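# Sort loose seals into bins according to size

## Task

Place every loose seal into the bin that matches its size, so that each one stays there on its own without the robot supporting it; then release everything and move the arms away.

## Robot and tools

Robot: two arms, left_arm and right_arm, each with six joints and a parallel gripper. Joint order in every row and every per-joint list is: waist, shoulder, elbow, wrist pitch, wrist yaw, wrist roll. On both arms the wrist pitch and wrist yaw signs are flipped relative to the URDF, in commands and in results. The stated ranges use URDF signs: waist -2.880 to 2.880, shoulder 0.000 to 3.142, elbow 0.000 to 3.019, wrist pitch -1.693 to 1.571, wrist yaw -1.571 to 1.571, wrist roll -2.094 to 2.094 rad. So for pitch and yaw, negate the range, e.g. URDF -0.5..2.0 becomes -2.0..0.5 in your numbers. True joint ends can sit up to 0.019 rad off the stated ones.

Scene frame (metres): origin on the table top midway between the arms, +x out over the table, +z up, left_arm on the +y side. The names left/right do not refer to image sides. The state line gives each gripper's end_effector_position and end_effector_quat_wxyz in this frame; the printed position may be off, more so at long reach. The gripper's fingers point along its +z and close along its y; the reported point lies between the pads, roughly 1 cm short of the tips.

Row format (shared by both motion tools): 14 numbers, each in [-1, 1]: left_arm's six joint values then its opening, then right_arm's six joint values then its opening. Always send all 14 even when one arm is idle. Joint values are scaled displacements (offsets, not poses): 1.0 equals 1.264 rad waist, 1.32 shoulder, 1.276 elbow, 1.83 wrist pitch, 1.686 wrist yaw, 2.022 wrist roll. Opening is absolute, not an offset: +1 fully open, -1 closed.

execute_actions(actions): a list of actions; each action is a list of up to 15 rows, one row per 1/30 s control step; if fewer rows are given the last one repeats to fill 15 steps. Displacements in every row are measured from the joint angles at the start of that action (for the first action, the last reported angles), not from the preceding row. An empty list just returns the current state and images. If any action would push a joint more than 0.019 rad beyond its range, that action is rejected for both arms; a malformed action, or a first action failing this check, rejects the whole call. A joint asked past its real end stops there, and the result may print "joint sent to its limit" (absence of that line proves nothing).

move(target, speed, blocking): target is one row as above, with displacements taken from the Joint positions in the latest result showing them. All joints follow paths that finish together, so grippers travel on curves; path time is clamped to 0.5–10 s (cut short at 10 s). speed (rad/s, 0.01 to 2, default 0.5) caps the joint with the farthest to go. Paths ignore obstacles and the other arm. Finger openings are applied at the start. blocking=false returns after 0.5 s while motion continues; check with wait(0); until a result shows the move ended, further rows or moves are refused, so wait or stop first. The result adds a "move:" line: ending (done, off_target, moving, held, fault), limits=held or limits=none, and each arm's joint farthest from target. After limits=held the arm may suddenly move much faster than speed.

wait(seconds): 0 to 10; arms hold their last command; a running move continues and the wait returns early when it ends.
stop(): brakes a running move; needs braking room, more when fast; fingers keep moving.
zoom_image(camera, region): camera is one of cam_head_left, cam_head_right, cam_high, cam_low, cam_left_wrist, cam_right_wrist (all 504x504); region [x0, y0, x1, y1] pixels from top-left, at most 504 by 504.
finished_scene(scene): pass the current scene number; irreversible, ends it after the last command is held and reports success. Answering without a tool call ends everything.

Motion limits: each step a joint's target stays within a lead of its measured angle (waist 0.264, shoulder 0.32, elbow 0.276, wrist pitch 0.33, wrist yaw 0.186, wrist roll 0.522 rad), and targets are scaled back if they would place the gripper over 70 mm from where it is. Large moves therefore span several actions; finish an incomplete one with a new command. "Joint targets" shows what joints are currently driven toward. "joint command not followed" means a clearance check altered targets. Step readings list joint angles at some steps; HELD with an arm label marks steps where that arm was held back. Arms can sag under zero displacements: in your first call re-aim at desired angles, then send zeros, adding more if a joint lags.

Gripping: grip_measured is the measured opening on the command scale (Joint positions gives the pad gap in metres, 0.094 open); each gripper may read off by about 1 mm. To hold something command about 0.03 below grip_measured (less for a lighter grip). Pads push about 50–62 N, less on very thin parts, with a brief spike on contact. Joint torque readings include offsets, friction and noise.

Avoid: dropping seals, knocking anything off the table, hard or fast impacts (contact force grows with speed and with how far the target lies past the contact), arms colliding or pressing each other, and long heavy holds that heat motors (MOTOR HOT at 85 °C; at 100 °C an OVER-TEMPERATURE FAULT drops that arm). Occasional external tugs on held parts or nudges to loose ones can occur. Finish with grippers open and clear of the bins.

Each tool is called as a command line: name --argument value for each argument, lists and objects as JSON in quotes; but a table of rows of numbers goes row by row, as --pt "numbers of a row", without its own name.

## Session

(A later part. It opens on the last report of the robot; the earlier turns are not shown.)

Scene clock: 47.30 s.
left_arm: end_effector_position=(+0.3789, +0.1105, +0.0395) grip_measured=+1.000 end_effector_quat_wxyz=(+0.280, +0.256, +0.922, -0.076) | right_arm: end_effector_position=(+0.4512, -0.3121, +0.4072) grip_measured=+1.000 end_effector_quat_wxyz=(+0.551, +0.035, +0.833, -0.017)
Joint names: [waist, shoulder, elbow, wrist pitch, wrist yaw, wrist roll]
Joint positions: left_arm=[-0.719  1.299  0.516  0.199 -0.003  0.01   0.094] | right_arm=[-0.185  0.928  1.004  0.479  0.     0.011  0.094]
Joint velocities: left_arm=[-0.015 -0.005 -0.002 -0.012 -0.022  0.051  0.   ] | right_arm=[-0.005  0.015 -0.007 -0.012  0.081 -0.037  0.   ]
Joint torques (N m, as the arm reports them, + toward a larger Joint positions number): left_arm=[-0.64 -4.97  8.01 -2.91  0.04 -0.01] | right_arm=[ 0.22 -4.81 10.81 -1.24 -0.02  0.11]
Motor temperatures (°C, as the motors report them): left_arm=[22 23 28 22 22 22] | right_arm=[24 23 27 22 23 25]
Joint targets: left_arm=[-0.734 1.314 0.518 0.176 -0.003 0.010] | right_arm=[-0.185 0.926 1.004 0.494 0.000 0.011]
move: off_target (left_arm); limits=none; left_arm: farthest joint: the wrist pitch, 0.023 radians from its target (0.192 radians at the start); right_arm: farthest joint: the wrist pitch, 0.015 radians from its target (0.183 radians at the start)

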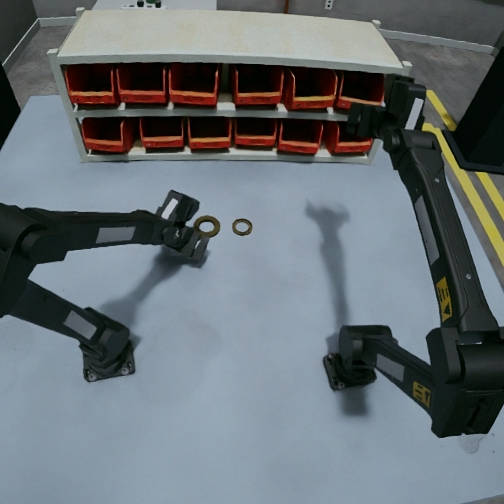

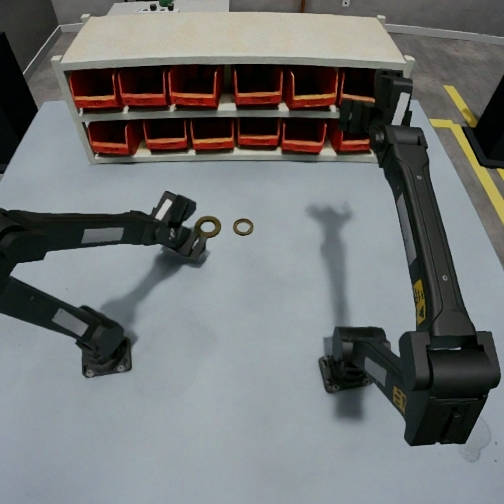

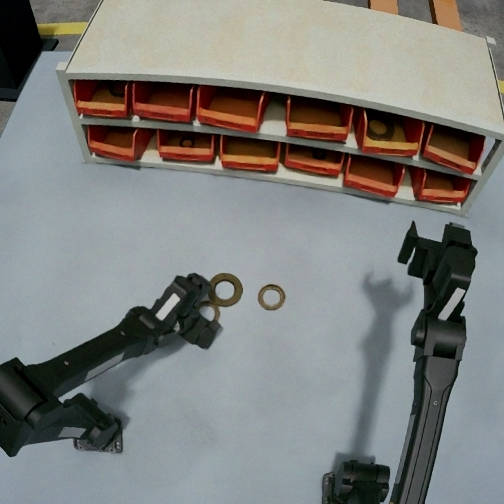

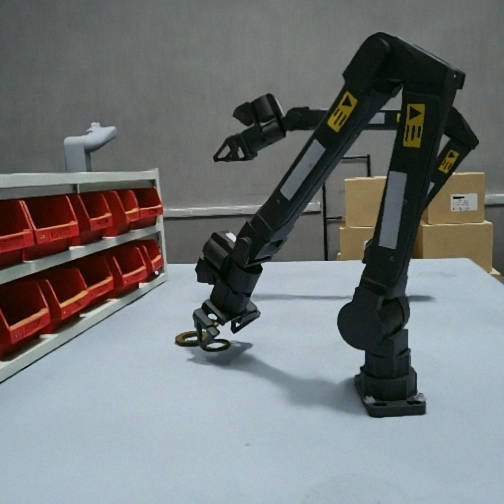

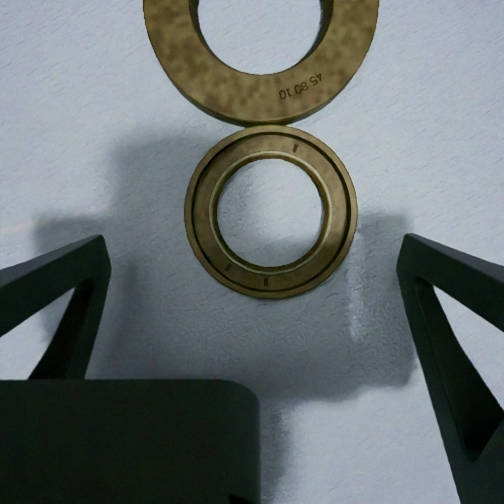

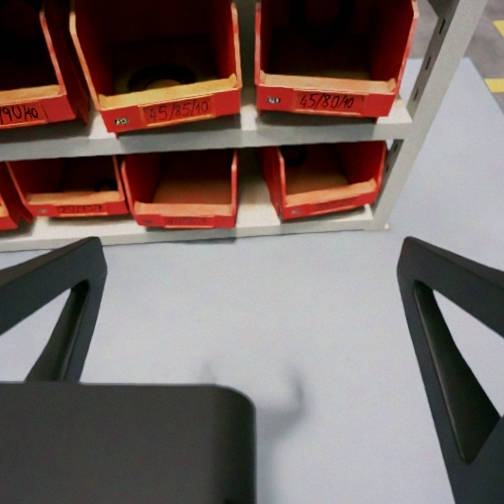

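move --target '[-0.022,0.112,0.04,-0.078,0,0,1,0,0,0,0,0,0,1]' --speed 0.1

Scene clock: 51.97 s.
left_arm: end_effector_position=(+0.3988, +0.0953, +0.0220) grip_measured=+1.000 end_effector_quat_wxyz=(+0.295, +0.258, +0.916, -0.080) | right_arm: end_effector_position=(+0.4512, -0.3121, +0.4072) grip_measured=+1.000 end_effector_quat_wxyz=(+0.551, +0.035, +0.833, -0.017)
Joint names: [waist, shoulder, elbow, wrist pitch, wrist yaw, wrist roll]
Joint positions: left_arm=[-0.728  1.414  0.539  0.075  0.001  0.01   0.094] | right_arm=[-0.185  0.928  1.004  0.479  0.     0.011  0.094]
Joint velocities: left_arm=[ 0.005 -0.005 -0.012  0.007 -0.007 -0.022  0.   ] | right_arm=[ 0.005 -0.024 -0.012 -0.012  0.066  0.007  0.   ]
Joint torques (N m, as the arm reports them, + toward a larger Joint positions number): left_arm=[-0.93 -4.39  9.65 -2.67 -0.1  -0.01] | right_arm=[ 0.01 -5.17 10.74 -1.84 -0.01  0.1 ]
Motor temperatures (°C, as the motors report them): left_arm=[22 23 28 22 22 22] | right_arm=[24 23 27 22 23 25]
Joint targets: left_arm=[-0.746 1.446 0.566 0.056 -0.003 0.010] | right_arm=[-0.185 0.928 1.004 0.479 0.000 0.011]
move: off_target (left_arm); limits=none; left_arm: farthest joint: the shoulder, 0.033 radians from its target (0.148 radians at the start); right_arm: farthest joint: the waist, 0.000 radians from its target (0.000 radians at the start)

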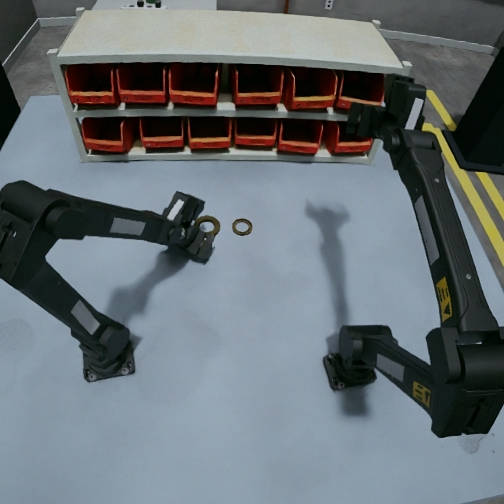

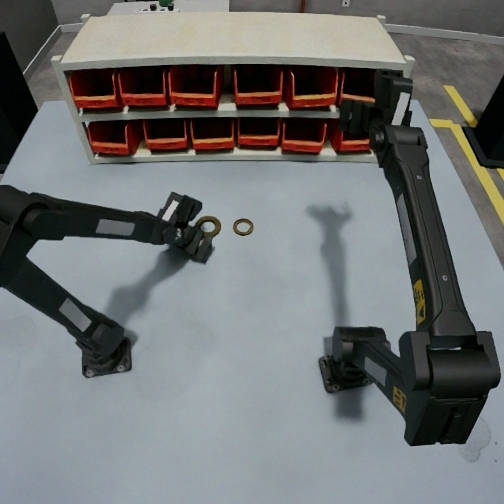

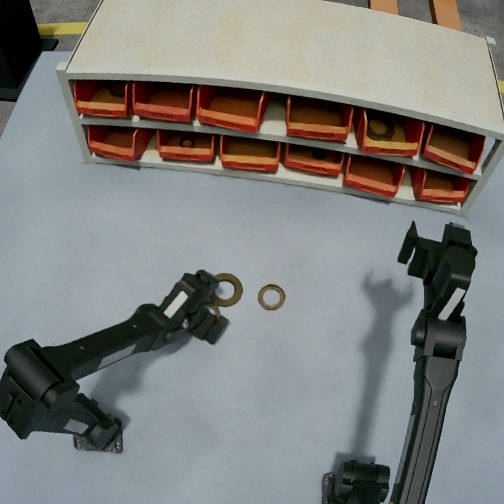

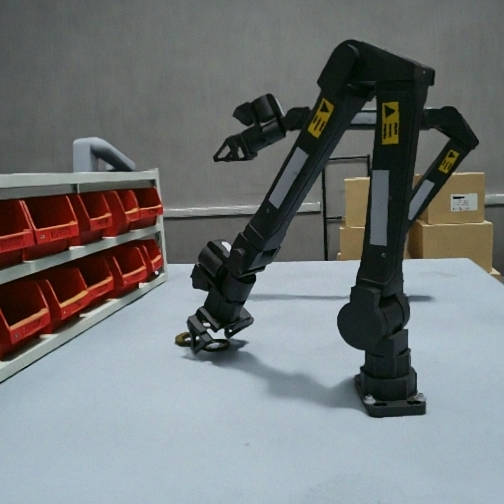

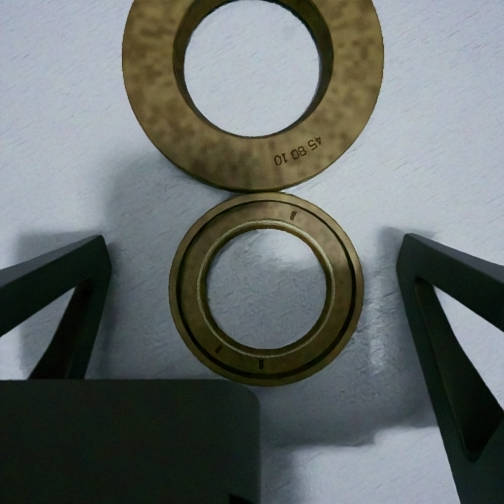

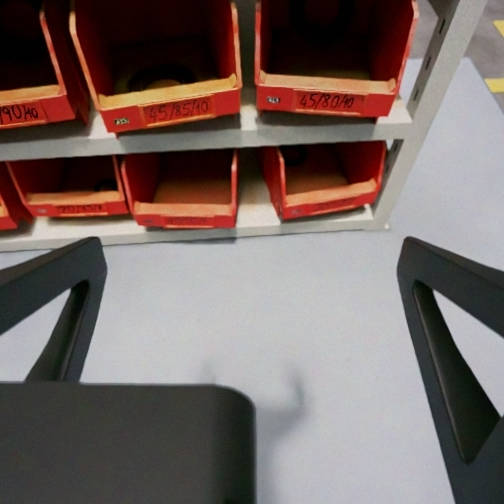

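move --target '[0,-0.025,-0.016,0,0,0,1,0,0,0,0,0,0,1]' --speed 0.1

move --target '[0,0,0,0,0,0,0.27,0,0,0,0,0,0,1]'

Scene clock: 54.73 s.
left_arm: end_effector_position=(+0.3930, +0.0989, +0.0220) grip_measured=+1.000 end_effector_quat_wxyz=(+0.295, +0.258, +0.917, -0.079) | right_arm: end_effector_position=(+0.4512, -0.3121, +0.4072) grip_measured=+1.000 end_effector_quat_wxyz=(+0.551, +0.035, +0.833, -0.017)
Joint names: [waist, shoulder, elbow, wrist pitch, wrist yaw, wrist roll]
Joint positions: left_arm=[-0.728  1.396  0.521  0.075  0.002  0.01   0.094] | right_arm=[-0.185  0.928  1.004  0.479  0.     0.011  0.094]
Joint velocities: left_arm=[ 0.005 -0.005  0.002  0.017  0.007  0.007  0.   ] | right_arm=[-0.005 -0.015 -0.002 -0.012 -0.051  0.037  0.   ]
Joint torques (N m, as the arm reports them, + toward a larger Joint positions number): left_arm=[ 0.19 -8.47  6.95 -1.71  0.01  0.01] | right_arm=[ 0.21 -5.3  10.73 -1.82 -0.01  0.1 ]
Motor temperatures (°C, as the motors report them): left_arm=[22 23 28 22 22 22] | right_arm=[24 23 27 22 23 25]
Joint targets: left_arm=[-0.728 1.381 0.519 0.075 0.001 0.010] | right_arm=[-0.185 0.928 1.004 0.479 0.000 0.011]
move: done; limits=none; left_arm: farthest joint: the shoulder, 0.015 radians from its target (0.033 radians at the start); right_arm: farthest joint: the waist, 0.000 radians from its target (0.000 radians at the start)

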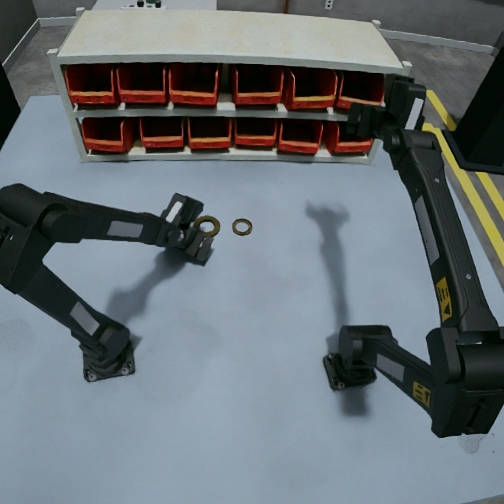

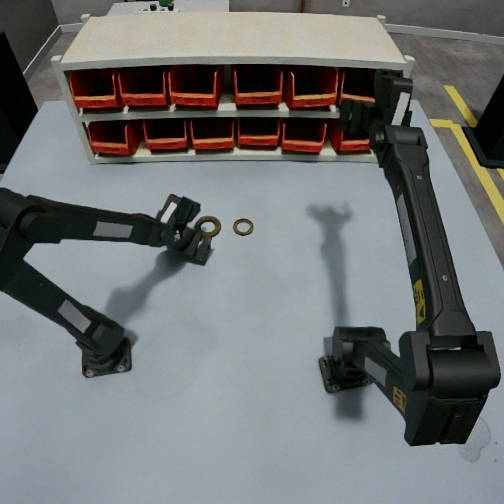

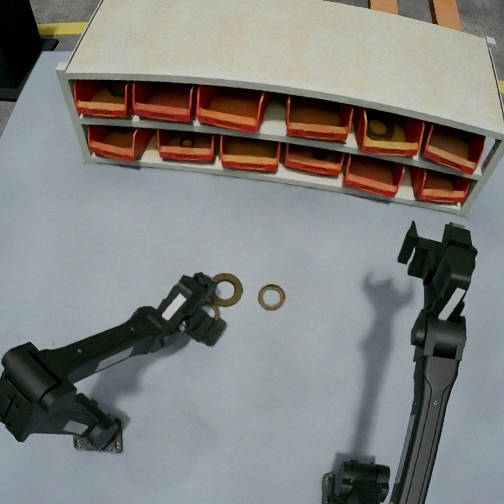

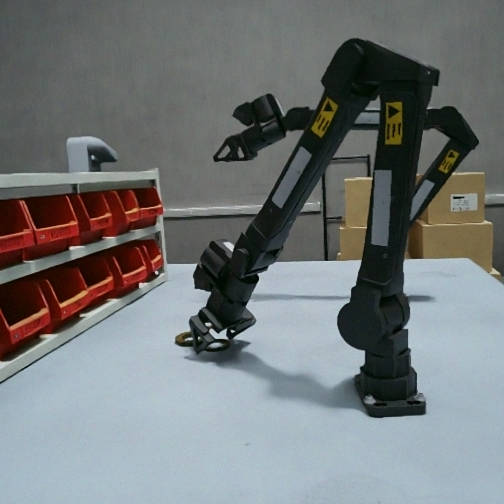

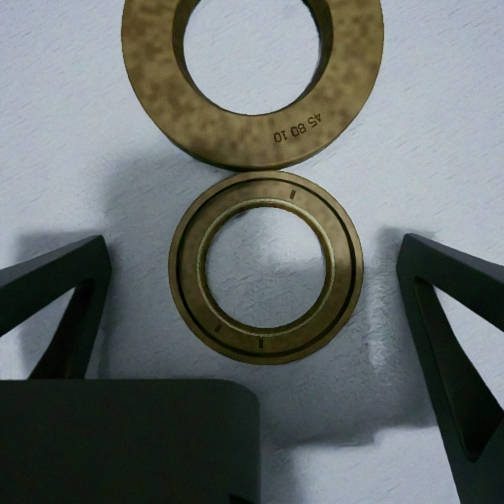

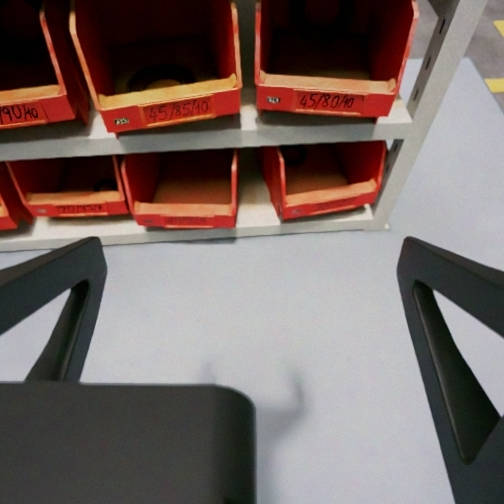

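Scene clock: 55.23 s.
left_arm: end_effector_position=(+0.3930, +0.0989, +0.0220) grip_measured=+0.294 end_effector_quat_wxyz=(+0.295, +0.258, +0.917, -0.079) | right_arm: end_effector_position=(+0.4512, -0.3121, +0.4072) grip_measured=+1.000 end_effector_quat_wxyz=(+0.551, +0.035, +0.833, -0.017)
Joint names: [waist, shoulder, elbow, wrist pitch, wrist yaw, wrist roll]
Joint positions: left_arm=[-0.728  1.396  0.521  0.075  0.002  0.01   0.061] | right_arm=[-0.185  0.928  1.004  0.479  0.     0.011  0.094]
Joint velocities: left_arm=[-0.005 -0.015  0.002  0.012 -0.051  0.022  0.001] | right_arm=[-0.015 -0.015  0.002  0.002 -0.051 -0.051  0.   ]
Joint torques (N m, as the arm reports them, + toward a larger Joint positions number): left_arm=[ 0.29 -6.79  7.18 -1.72  0.02  0.  ] | right_arm=[ 0.19 -5.07 10.76 -1.83 -0.02  0.11]
Motor temperatures (°C, as the motors report them): left_arm=[22 23 28 22 22 22] | right_arm=[24 23 27 22 23 25]
Joint targets: left_arm=[-0.728 1.396 0.521 0.075 0.002 0.010] | right_arm=[-0.185 0.928 1.004 0.479 0.000 0.011]
move: done; limits=none; left_arm: farthest joint: the waist, 0.000 radians from its target (0.000 radians at the start); right_arm: farthest joint: the waist, 0.000 radians from its target (0.000 radians at the start)

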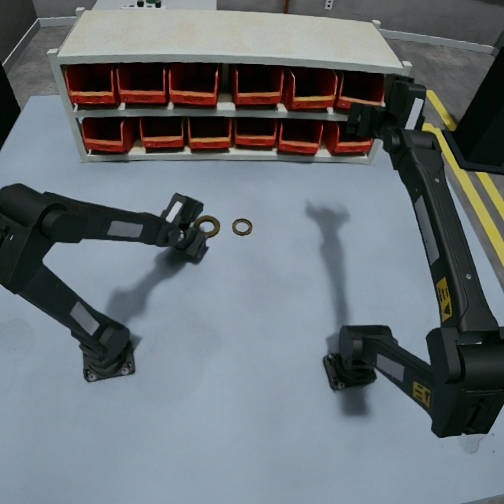

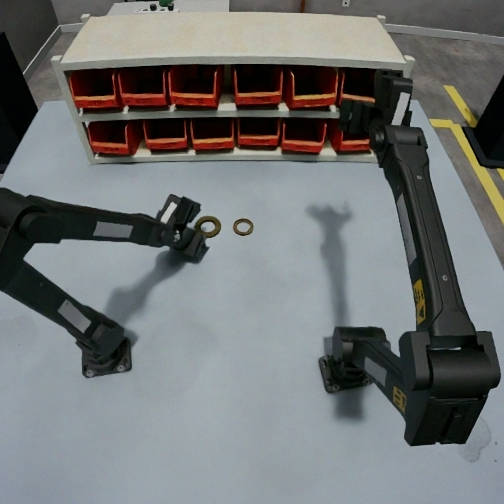

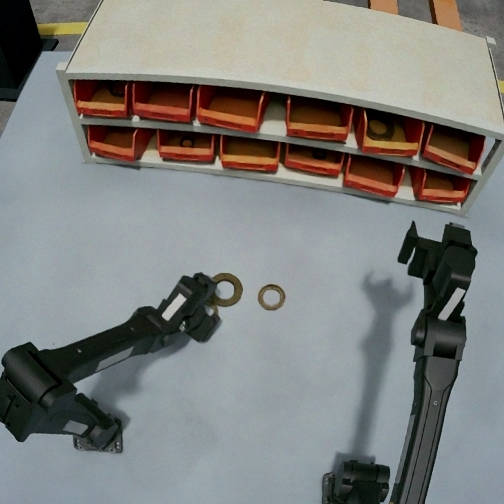

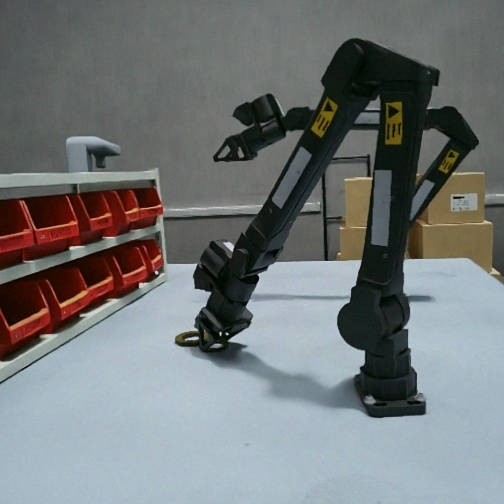

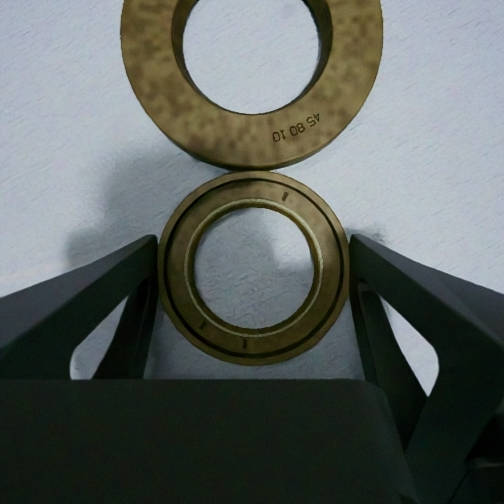

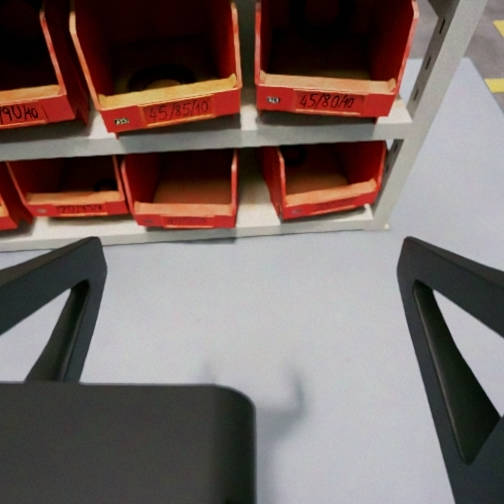

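move --target '[0,-0.15,0,0.05,0,0,0.26,0,0,0,0,0,0,1]' --speed 0.3

move --target '[0.375,0,0.385,0.05,0,0,0.26,0,0,0,0,0,0,1]'

Scene clock: 60.47 s.
left_arm: end_effector_position=(+0.3913, +0.0999, +0.0812) grip_measured=+0.294 end_effector_quat_wxyz=(+0.343, +0.254, +0.900, -0.092) | right_arm: end_effector_position=(+0.4512, -0.3121, +0.4072) grip_measured=+1.000 end_effector_quat_wxyz=(+0.551, +0.035, +0.833, -0.017)
Joint names: [waist, shoulder, elbow, wrist pitch, wrist yaw, wrist roll]
Joint positions: left_arm=[-0.728  1.209  0.517  0.152  0.002  0.01   0.061] | right_arm=[-0.185  0.928  1.004  0.479  0.     0.011  0.094]
Joint velocities: left_arm=[-0.005 -0.015  0.017  0.012  0.022 -0.037 -0.001] | right_arm=[-0.005 -0.005 -0.007 -0.017 -0.066 -0.007  0.   ]
Joint torques (N m, as the arm reports them, + toward a larger Joint positions number): left_arm=[ 0.31 -6.23  8.68 -1.16  0.03  0.  ] | right_arm=[ 0.16 -5.12 10.7  -1.81  0.    0.1 ]
Motor temperatures (°C, as the motors report them): left_arm=[22 24 27 22 22 22] | right_arm=[24 23 27 22 23 25]
Joint targets: left_arm=[-0.728 1.198 0.522 0.167 0.002 0.010] | right_arm=[-0.185 0.928 1.004 0.479 0.000 0.011]
move: done; limits=none; left_arm: farthest joint: the wrist pitch, 0.015 radians from its target (0.091 radians at the start); right_arm: farthest joint: the waist, 0.000 radians from its target (0.000 radians at the start)

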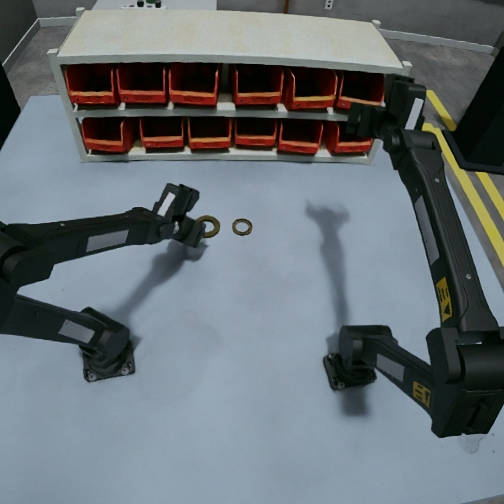

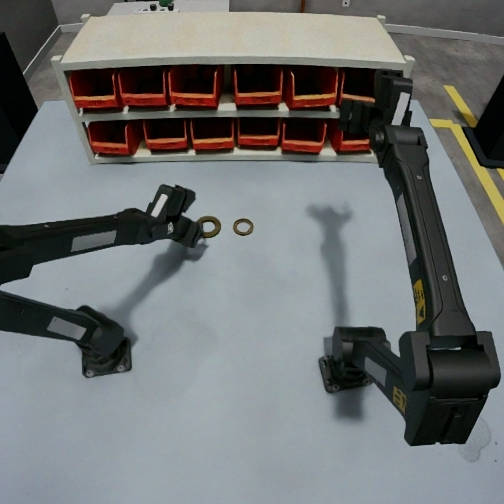

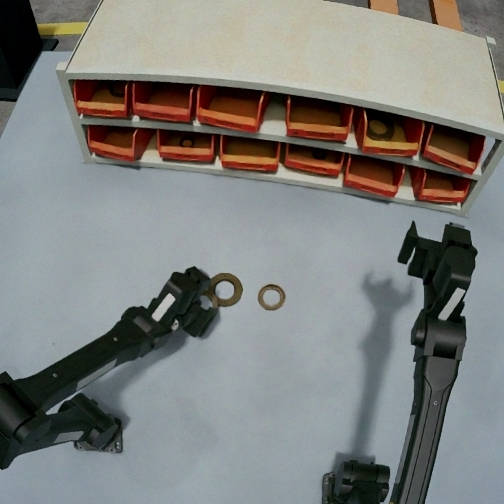

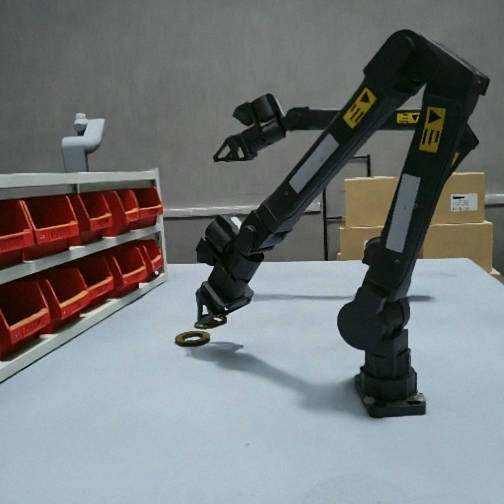

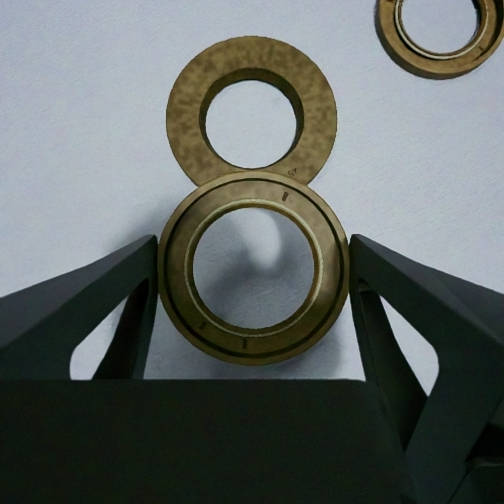

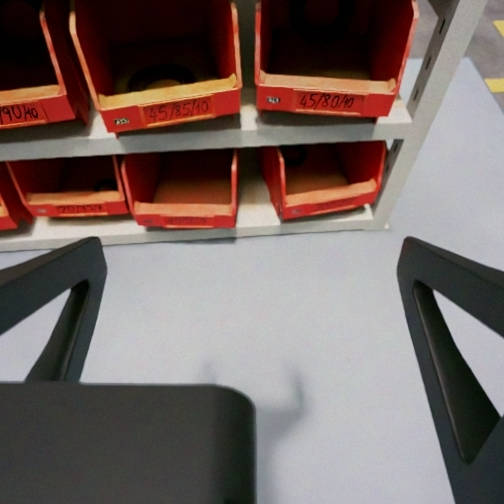

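Scene clock: 61.97 s.
left_arm: end_effector_position=(+0.5822, +0.2745, +0.3093) grip_measured=+0.294 end_effector_quat_wxyz=(+0.525, +0.032, +0.850, -0.014) | right_arm: end_effector_position=(+0.4512, -0.3121, +0.4072) grip_measured=+1.000 end_effector_quat_wxyz=(+0.551, +0.035, +0.833, -0.017)
Joint names: [waist, shoulder, elbow, wrist pitch, wrist yaw, wrist roll]
Joint positions: left_arm=[-0.253  1.209  0.973  0.229  0.002  0.01   0.061] | right_arm=[-0.185  0.928  1.004  0.479  0.     0.011  0.094]
Joint velocities: left_arm=[-0.005 -0.005 -0.007  0.017  0.022 -0.066  0.001] | right_arm=[-0.005  0.005 -0.007 -0.007  0.022 -0.066  0.   ]
Joint torques (N m, as the arm reports them, + toward a larger Joint positions number): left_arm=[ 0.39 -8.17 14.   -1.73  0.03 -0.01] | right_arm=[ 0.2  -5.2  10.78 -1.84  0.    0.11]
Motor temperatures (°C, as the motors report them): left_arm=[22 24 28 22 22 22] | right_arm=[24 23 27 22 23 25]
Joint targets: left_arm=[-0.253 1.209 1.008 0.243 0.002 0.010] | right_arm=[-0.185 0.928 1.004 0.479 0.000 0.011]
move: off_target (left_arm); limits=none; left_arm: farthest joint: the elbow, 0.035 radians from its target (0.491 radians at the start); right_arm: farthest joint: the waist, 0.000 radians from its target (0.000 radians at the start)

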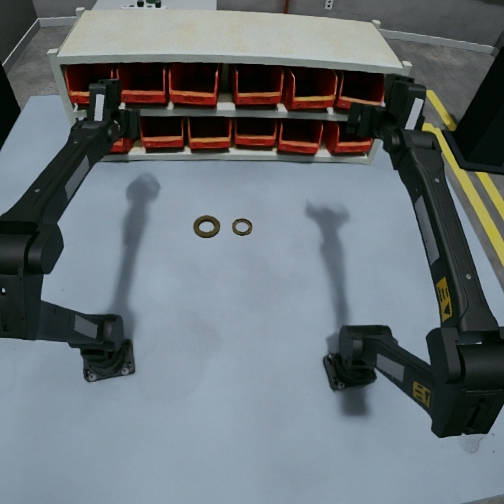

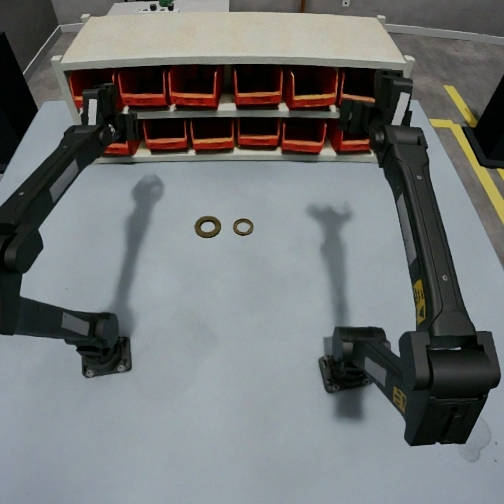

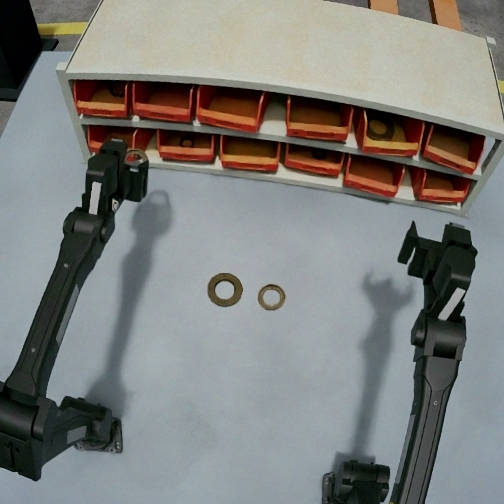

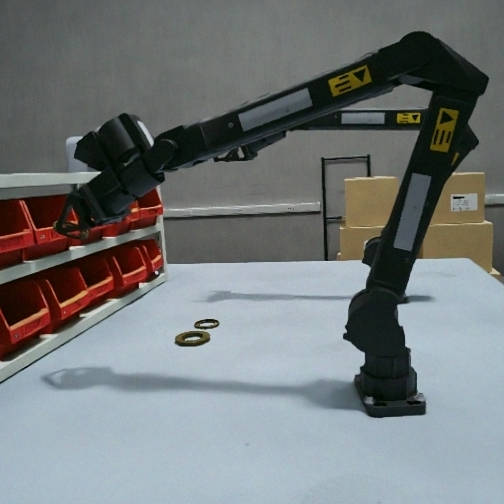

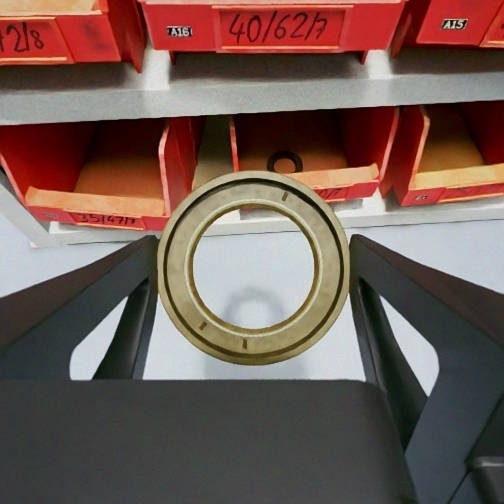

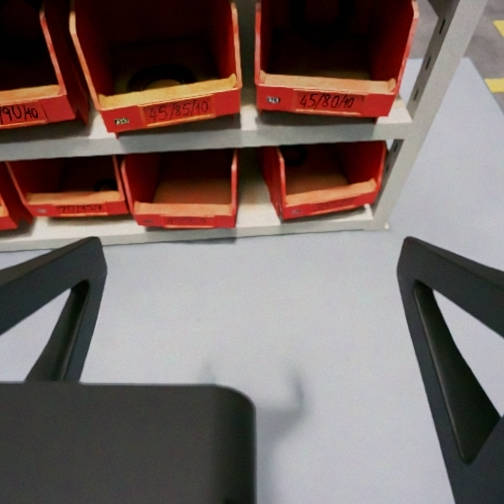

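move --target '[-0.025,0.242,0.24,-0.04,0,0,0.26,0,0,0,0,0,0,1]' --speed 0.3

Scene clock: 68.73 s.
left_arm: end_effector_position=(+0.6938, +0.2559, +0.2935) grip_measured=+0.294 end_effector_quat_wxyz=(+0.524, +0.039, +0.851, -0.018) | right_arm: end_effector_position=(+0.4512, -0.3121, +0.4072) grip_measured=+1.000 end_effector_quat_wxyz=(+0.551, +0.035, +0.833, -0.017)
Joint names: [waist, shoulder, elbow, wrist pitch, wrist yaw, wrist roll]
Joint positions: left_arm=[-0.271  1.517  1.231  0.181  0.002  0.01   0.061] | right_arm=[-0.185  0.928  1.004  0.479  0.     0.011  0.094]
Joint velocities: left_arm=[-0.005 -0.005  0.027 -0.002  0.066  0.037 -0.   ] | right_arm=[-0.005 -0.005 -0.012 -0.007  0.051 -0.066  0.   ]
Joint torques (N m, as the arm reports them, + toward a larger Joint positions number): left_arm=[ -0.68 -12.41  15.05  -3.49   0.02   0.01] | right_arm=[ 0.28 -5.24 10.75 -1.81  0.    0.1 ]
Motor temperatures (°C, as the motors report them): left_arm=[22 24 29 22 22 22] | right_arm=[24 23 27 22 23 25]
Joint targets: left_arm=[-0.285 1.529 1.280 0.155 0.002 0.010] | right_arm=[-0.185 0.928 1.004 0.479 0.000 0.011]
move: off_target (left_arm); limits=none; left_arm: farthest joint: the elbow, 0.048 radians from its target (0.306 radians at the start); right_arm: farthest joint: the waist, 0.000 radians from its target (0.000 radians at the start)

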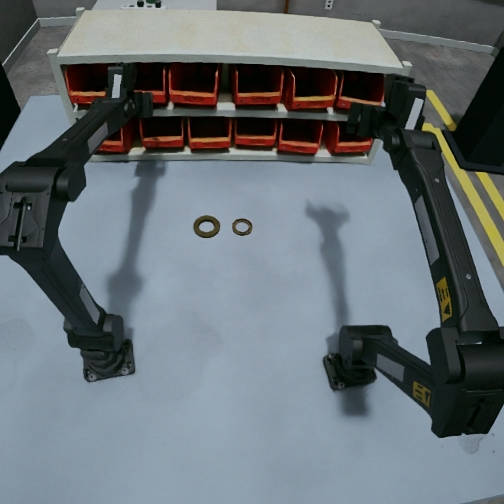

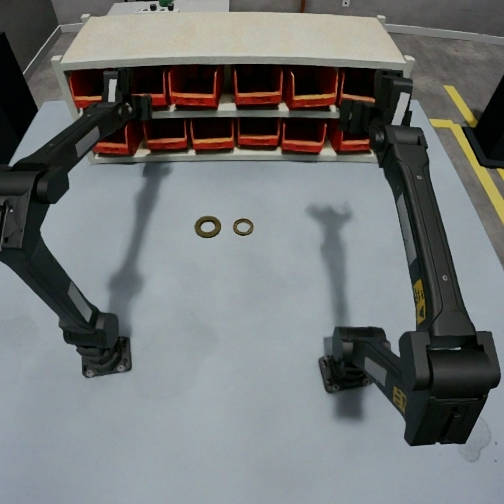

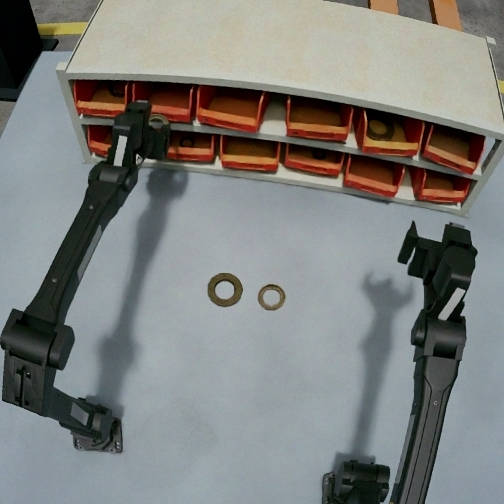

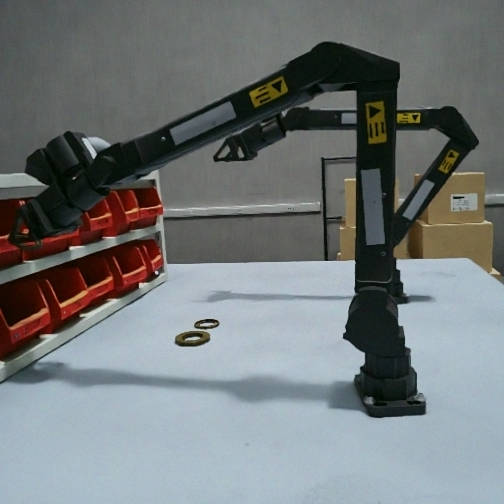

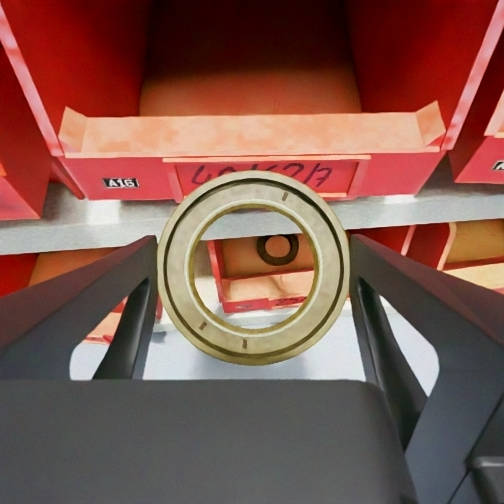

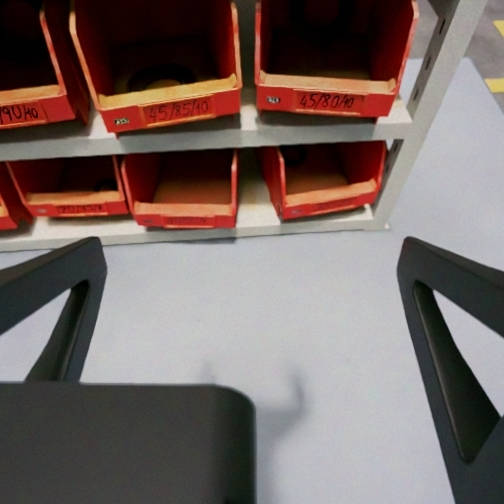

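move --target '[0,0,0.065,-0.065,0,0,0.26,0,0,0,0,0,0,1]' --speed 0.2

move --target '[0,0.13,0.185,-0.012,0,0,0.26,0,0,0,0,0,0,1]' --speed 0.15

Scene clock: 73.00 s.
left_arm: end_effector_position=(+0.7105, +0.2545, +0.3380) grip_measured=+0.294 end_effector_quat_wxyz=(+0.579, +0.037, +0.814, -0.020) | right_arm: end_effector_position=(+0.4512, -0.3121, +0.4072) grip_measured=+1.000 end_effector_quat_wxyz=(+0.551, +0.035, +0.833, -0.017)
Joint names: [waist, shoulder, elbow, wrist pitch, wrist yaw, wrist roll]
Joint positions: left_arm=[-0.271  1.517  1.27   0.087  0.002  0.01   0.061] | right_arm=[-0.185  0.928  1.004  0.479  0.     0.011  0.094]
Joint velocities: left_arm=[-0.015 -0.015  0.002 -0.012 -0.022  0.022  0.   ] | right_arm=[-0.015  0.005  0.012 -0.007 -0.007  0.037  0.   ]
Joint torques (N m, as the arm reports them, + toward a larger Joint positions number): left_arm=[  0.31 -13.67  14.75  -3.64   0.03   0.  ] | right_arm=[ 0.36 -4.97 10.73 -1.82  0.    0.1 ]
Motor temperatures (°C, as the motors report them): left_arm=[22 24 30 22 22 22] | right_arm=[24 23 27 22 23 25]
Joint targets: left_arm=[-0.271 1.517 1.314 0.063 0.002 0.010] | right_arm=[-0.185 0.928 1.004 0.479 0.000 0.011]
move: off_target (left_arm); limits=none; left_arm: farthest joint: the elbow, 0.044 radians from its target (0.083 radians at the start); right_arm: farthest joint: the waist, 0.000 radians from its target (0.000 radians at the start)

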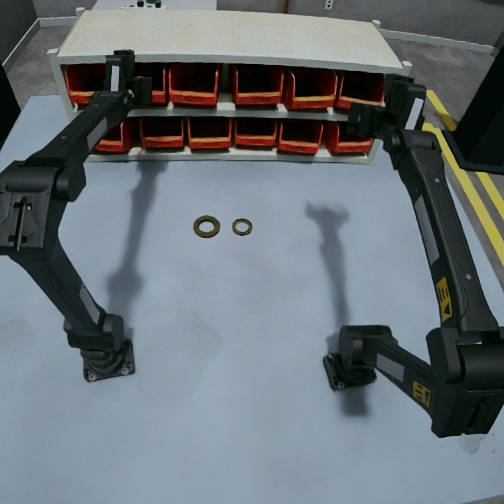

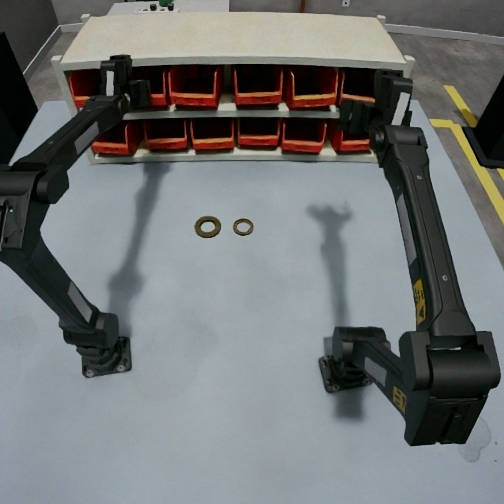

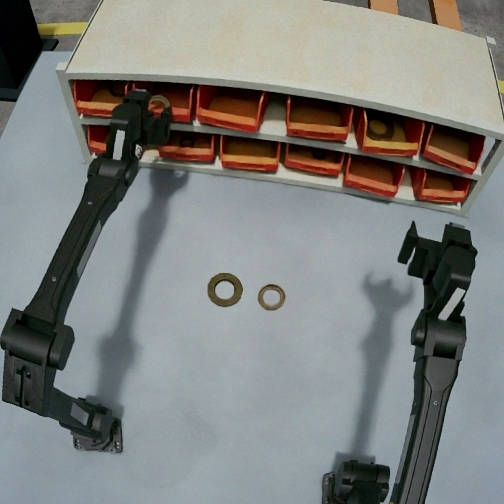

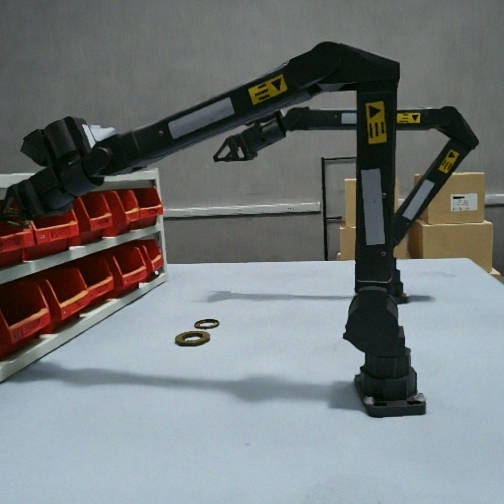

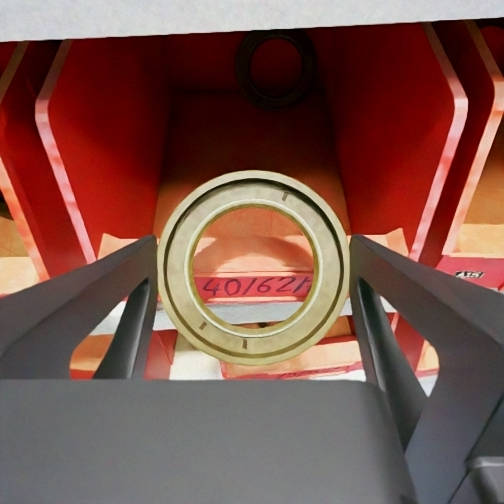

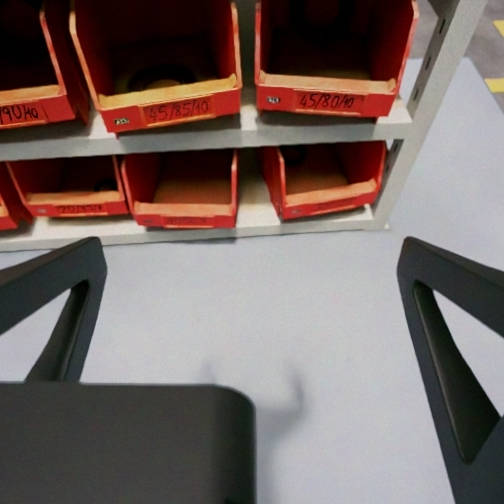

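Scene clock: 74.90 s.
left_arm: end_effector_position=(+0.7726, +0.2494, +0.3475) grip_measured=+0.294 end_effector_quat_wxyz=(+0.593, +0.037, +0.804, -0.021) | right_arm: end_effector_position=(+0.4512, -0.3121, +0.4072) grip_measured=+1.000 end_effector_quat_wxyz=(+0.551, +0.035, +0.833, -0.017)
Joint names: [waist, shoulder, elbow, wrist pitch, wrist yaw, wrist roll]
Joint positions: left_arm=[-0.271  1.668  1.455  0.087  0.002  0.01   0.061] | right_arm=[-0.185  0.928  1.004  0.479  0.     0.011  0.094]
Joint velocities: left_arm=[ 0.005 -0.005 -0.002 -0.012  0.007  0.051 -0.001] | right_arm=[-0.005  0.024 -0.007  0.007 -0.022 -0.007  0.   ]
Joint torques (N m, as the arm reports them, + toward a larger Joint positions number): left_arm=[  0.25 -13.73  15.47  -3.4    0.03  -0.01] | right_arm=[ 0.24 -5.2  10.77 -1.85  0.    0.1 ]
Motor temperatures (°C, as the motors report them): left_arm=[22 24 30 22 22 22] | right_arm=[24 23 27 22 23 25]
Joint targets: left_arm=[-0.271 1.689 1.506 0.065 0.002 0.010] | right_arm=[-0.185 0.928 1.004 0.479 0.000 0.011]
move: off_target (left_arm); limits=none; left_arm: farthest joint: the elbow, 0.051 radians from its target (0.236 radians at the start); right_arm: farthest joint: the waist, 0.000 radians from its target (0.000 radians at the start)

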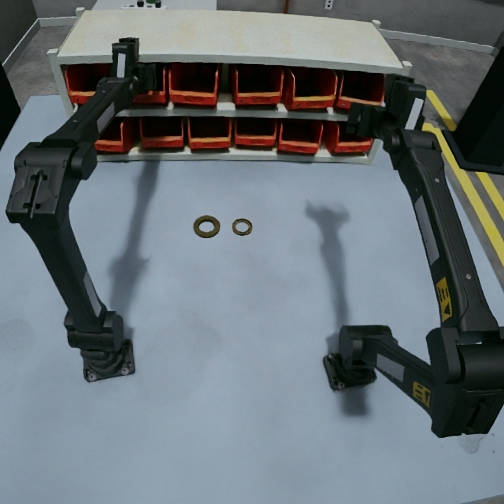

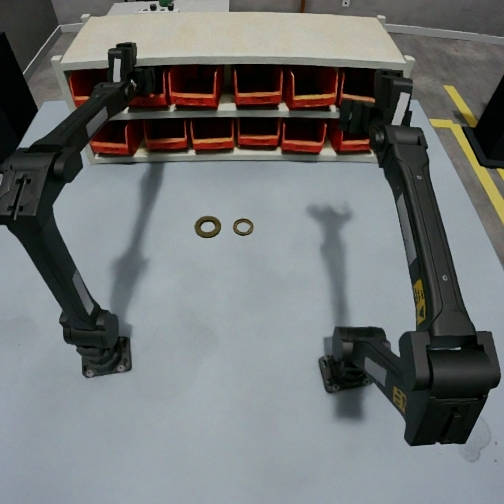

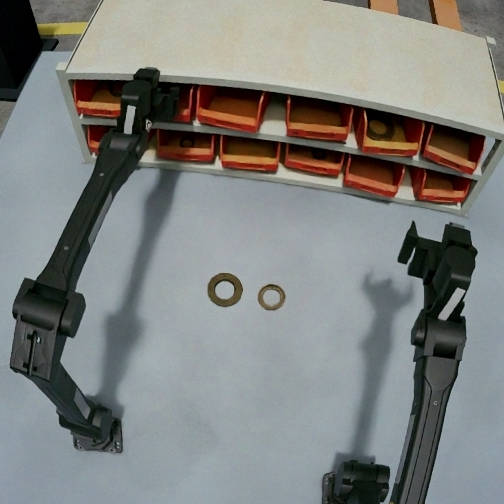

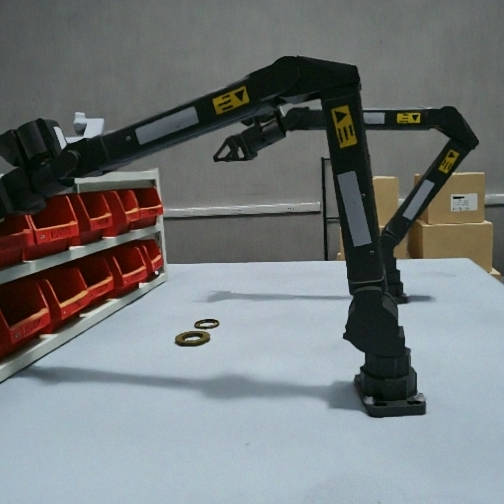

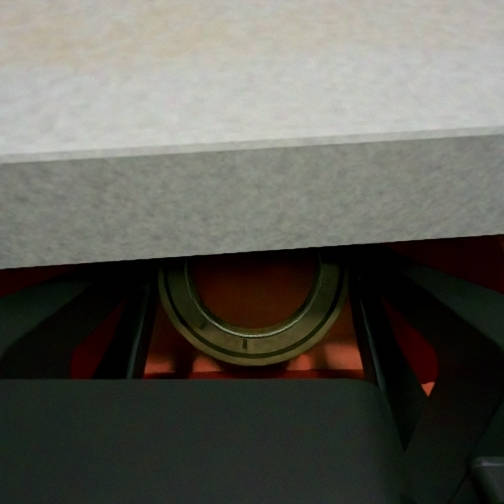

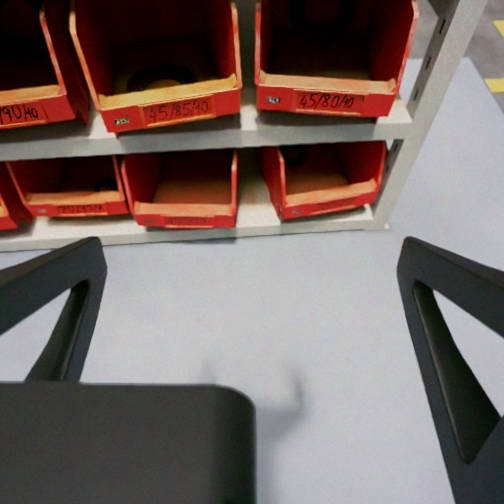

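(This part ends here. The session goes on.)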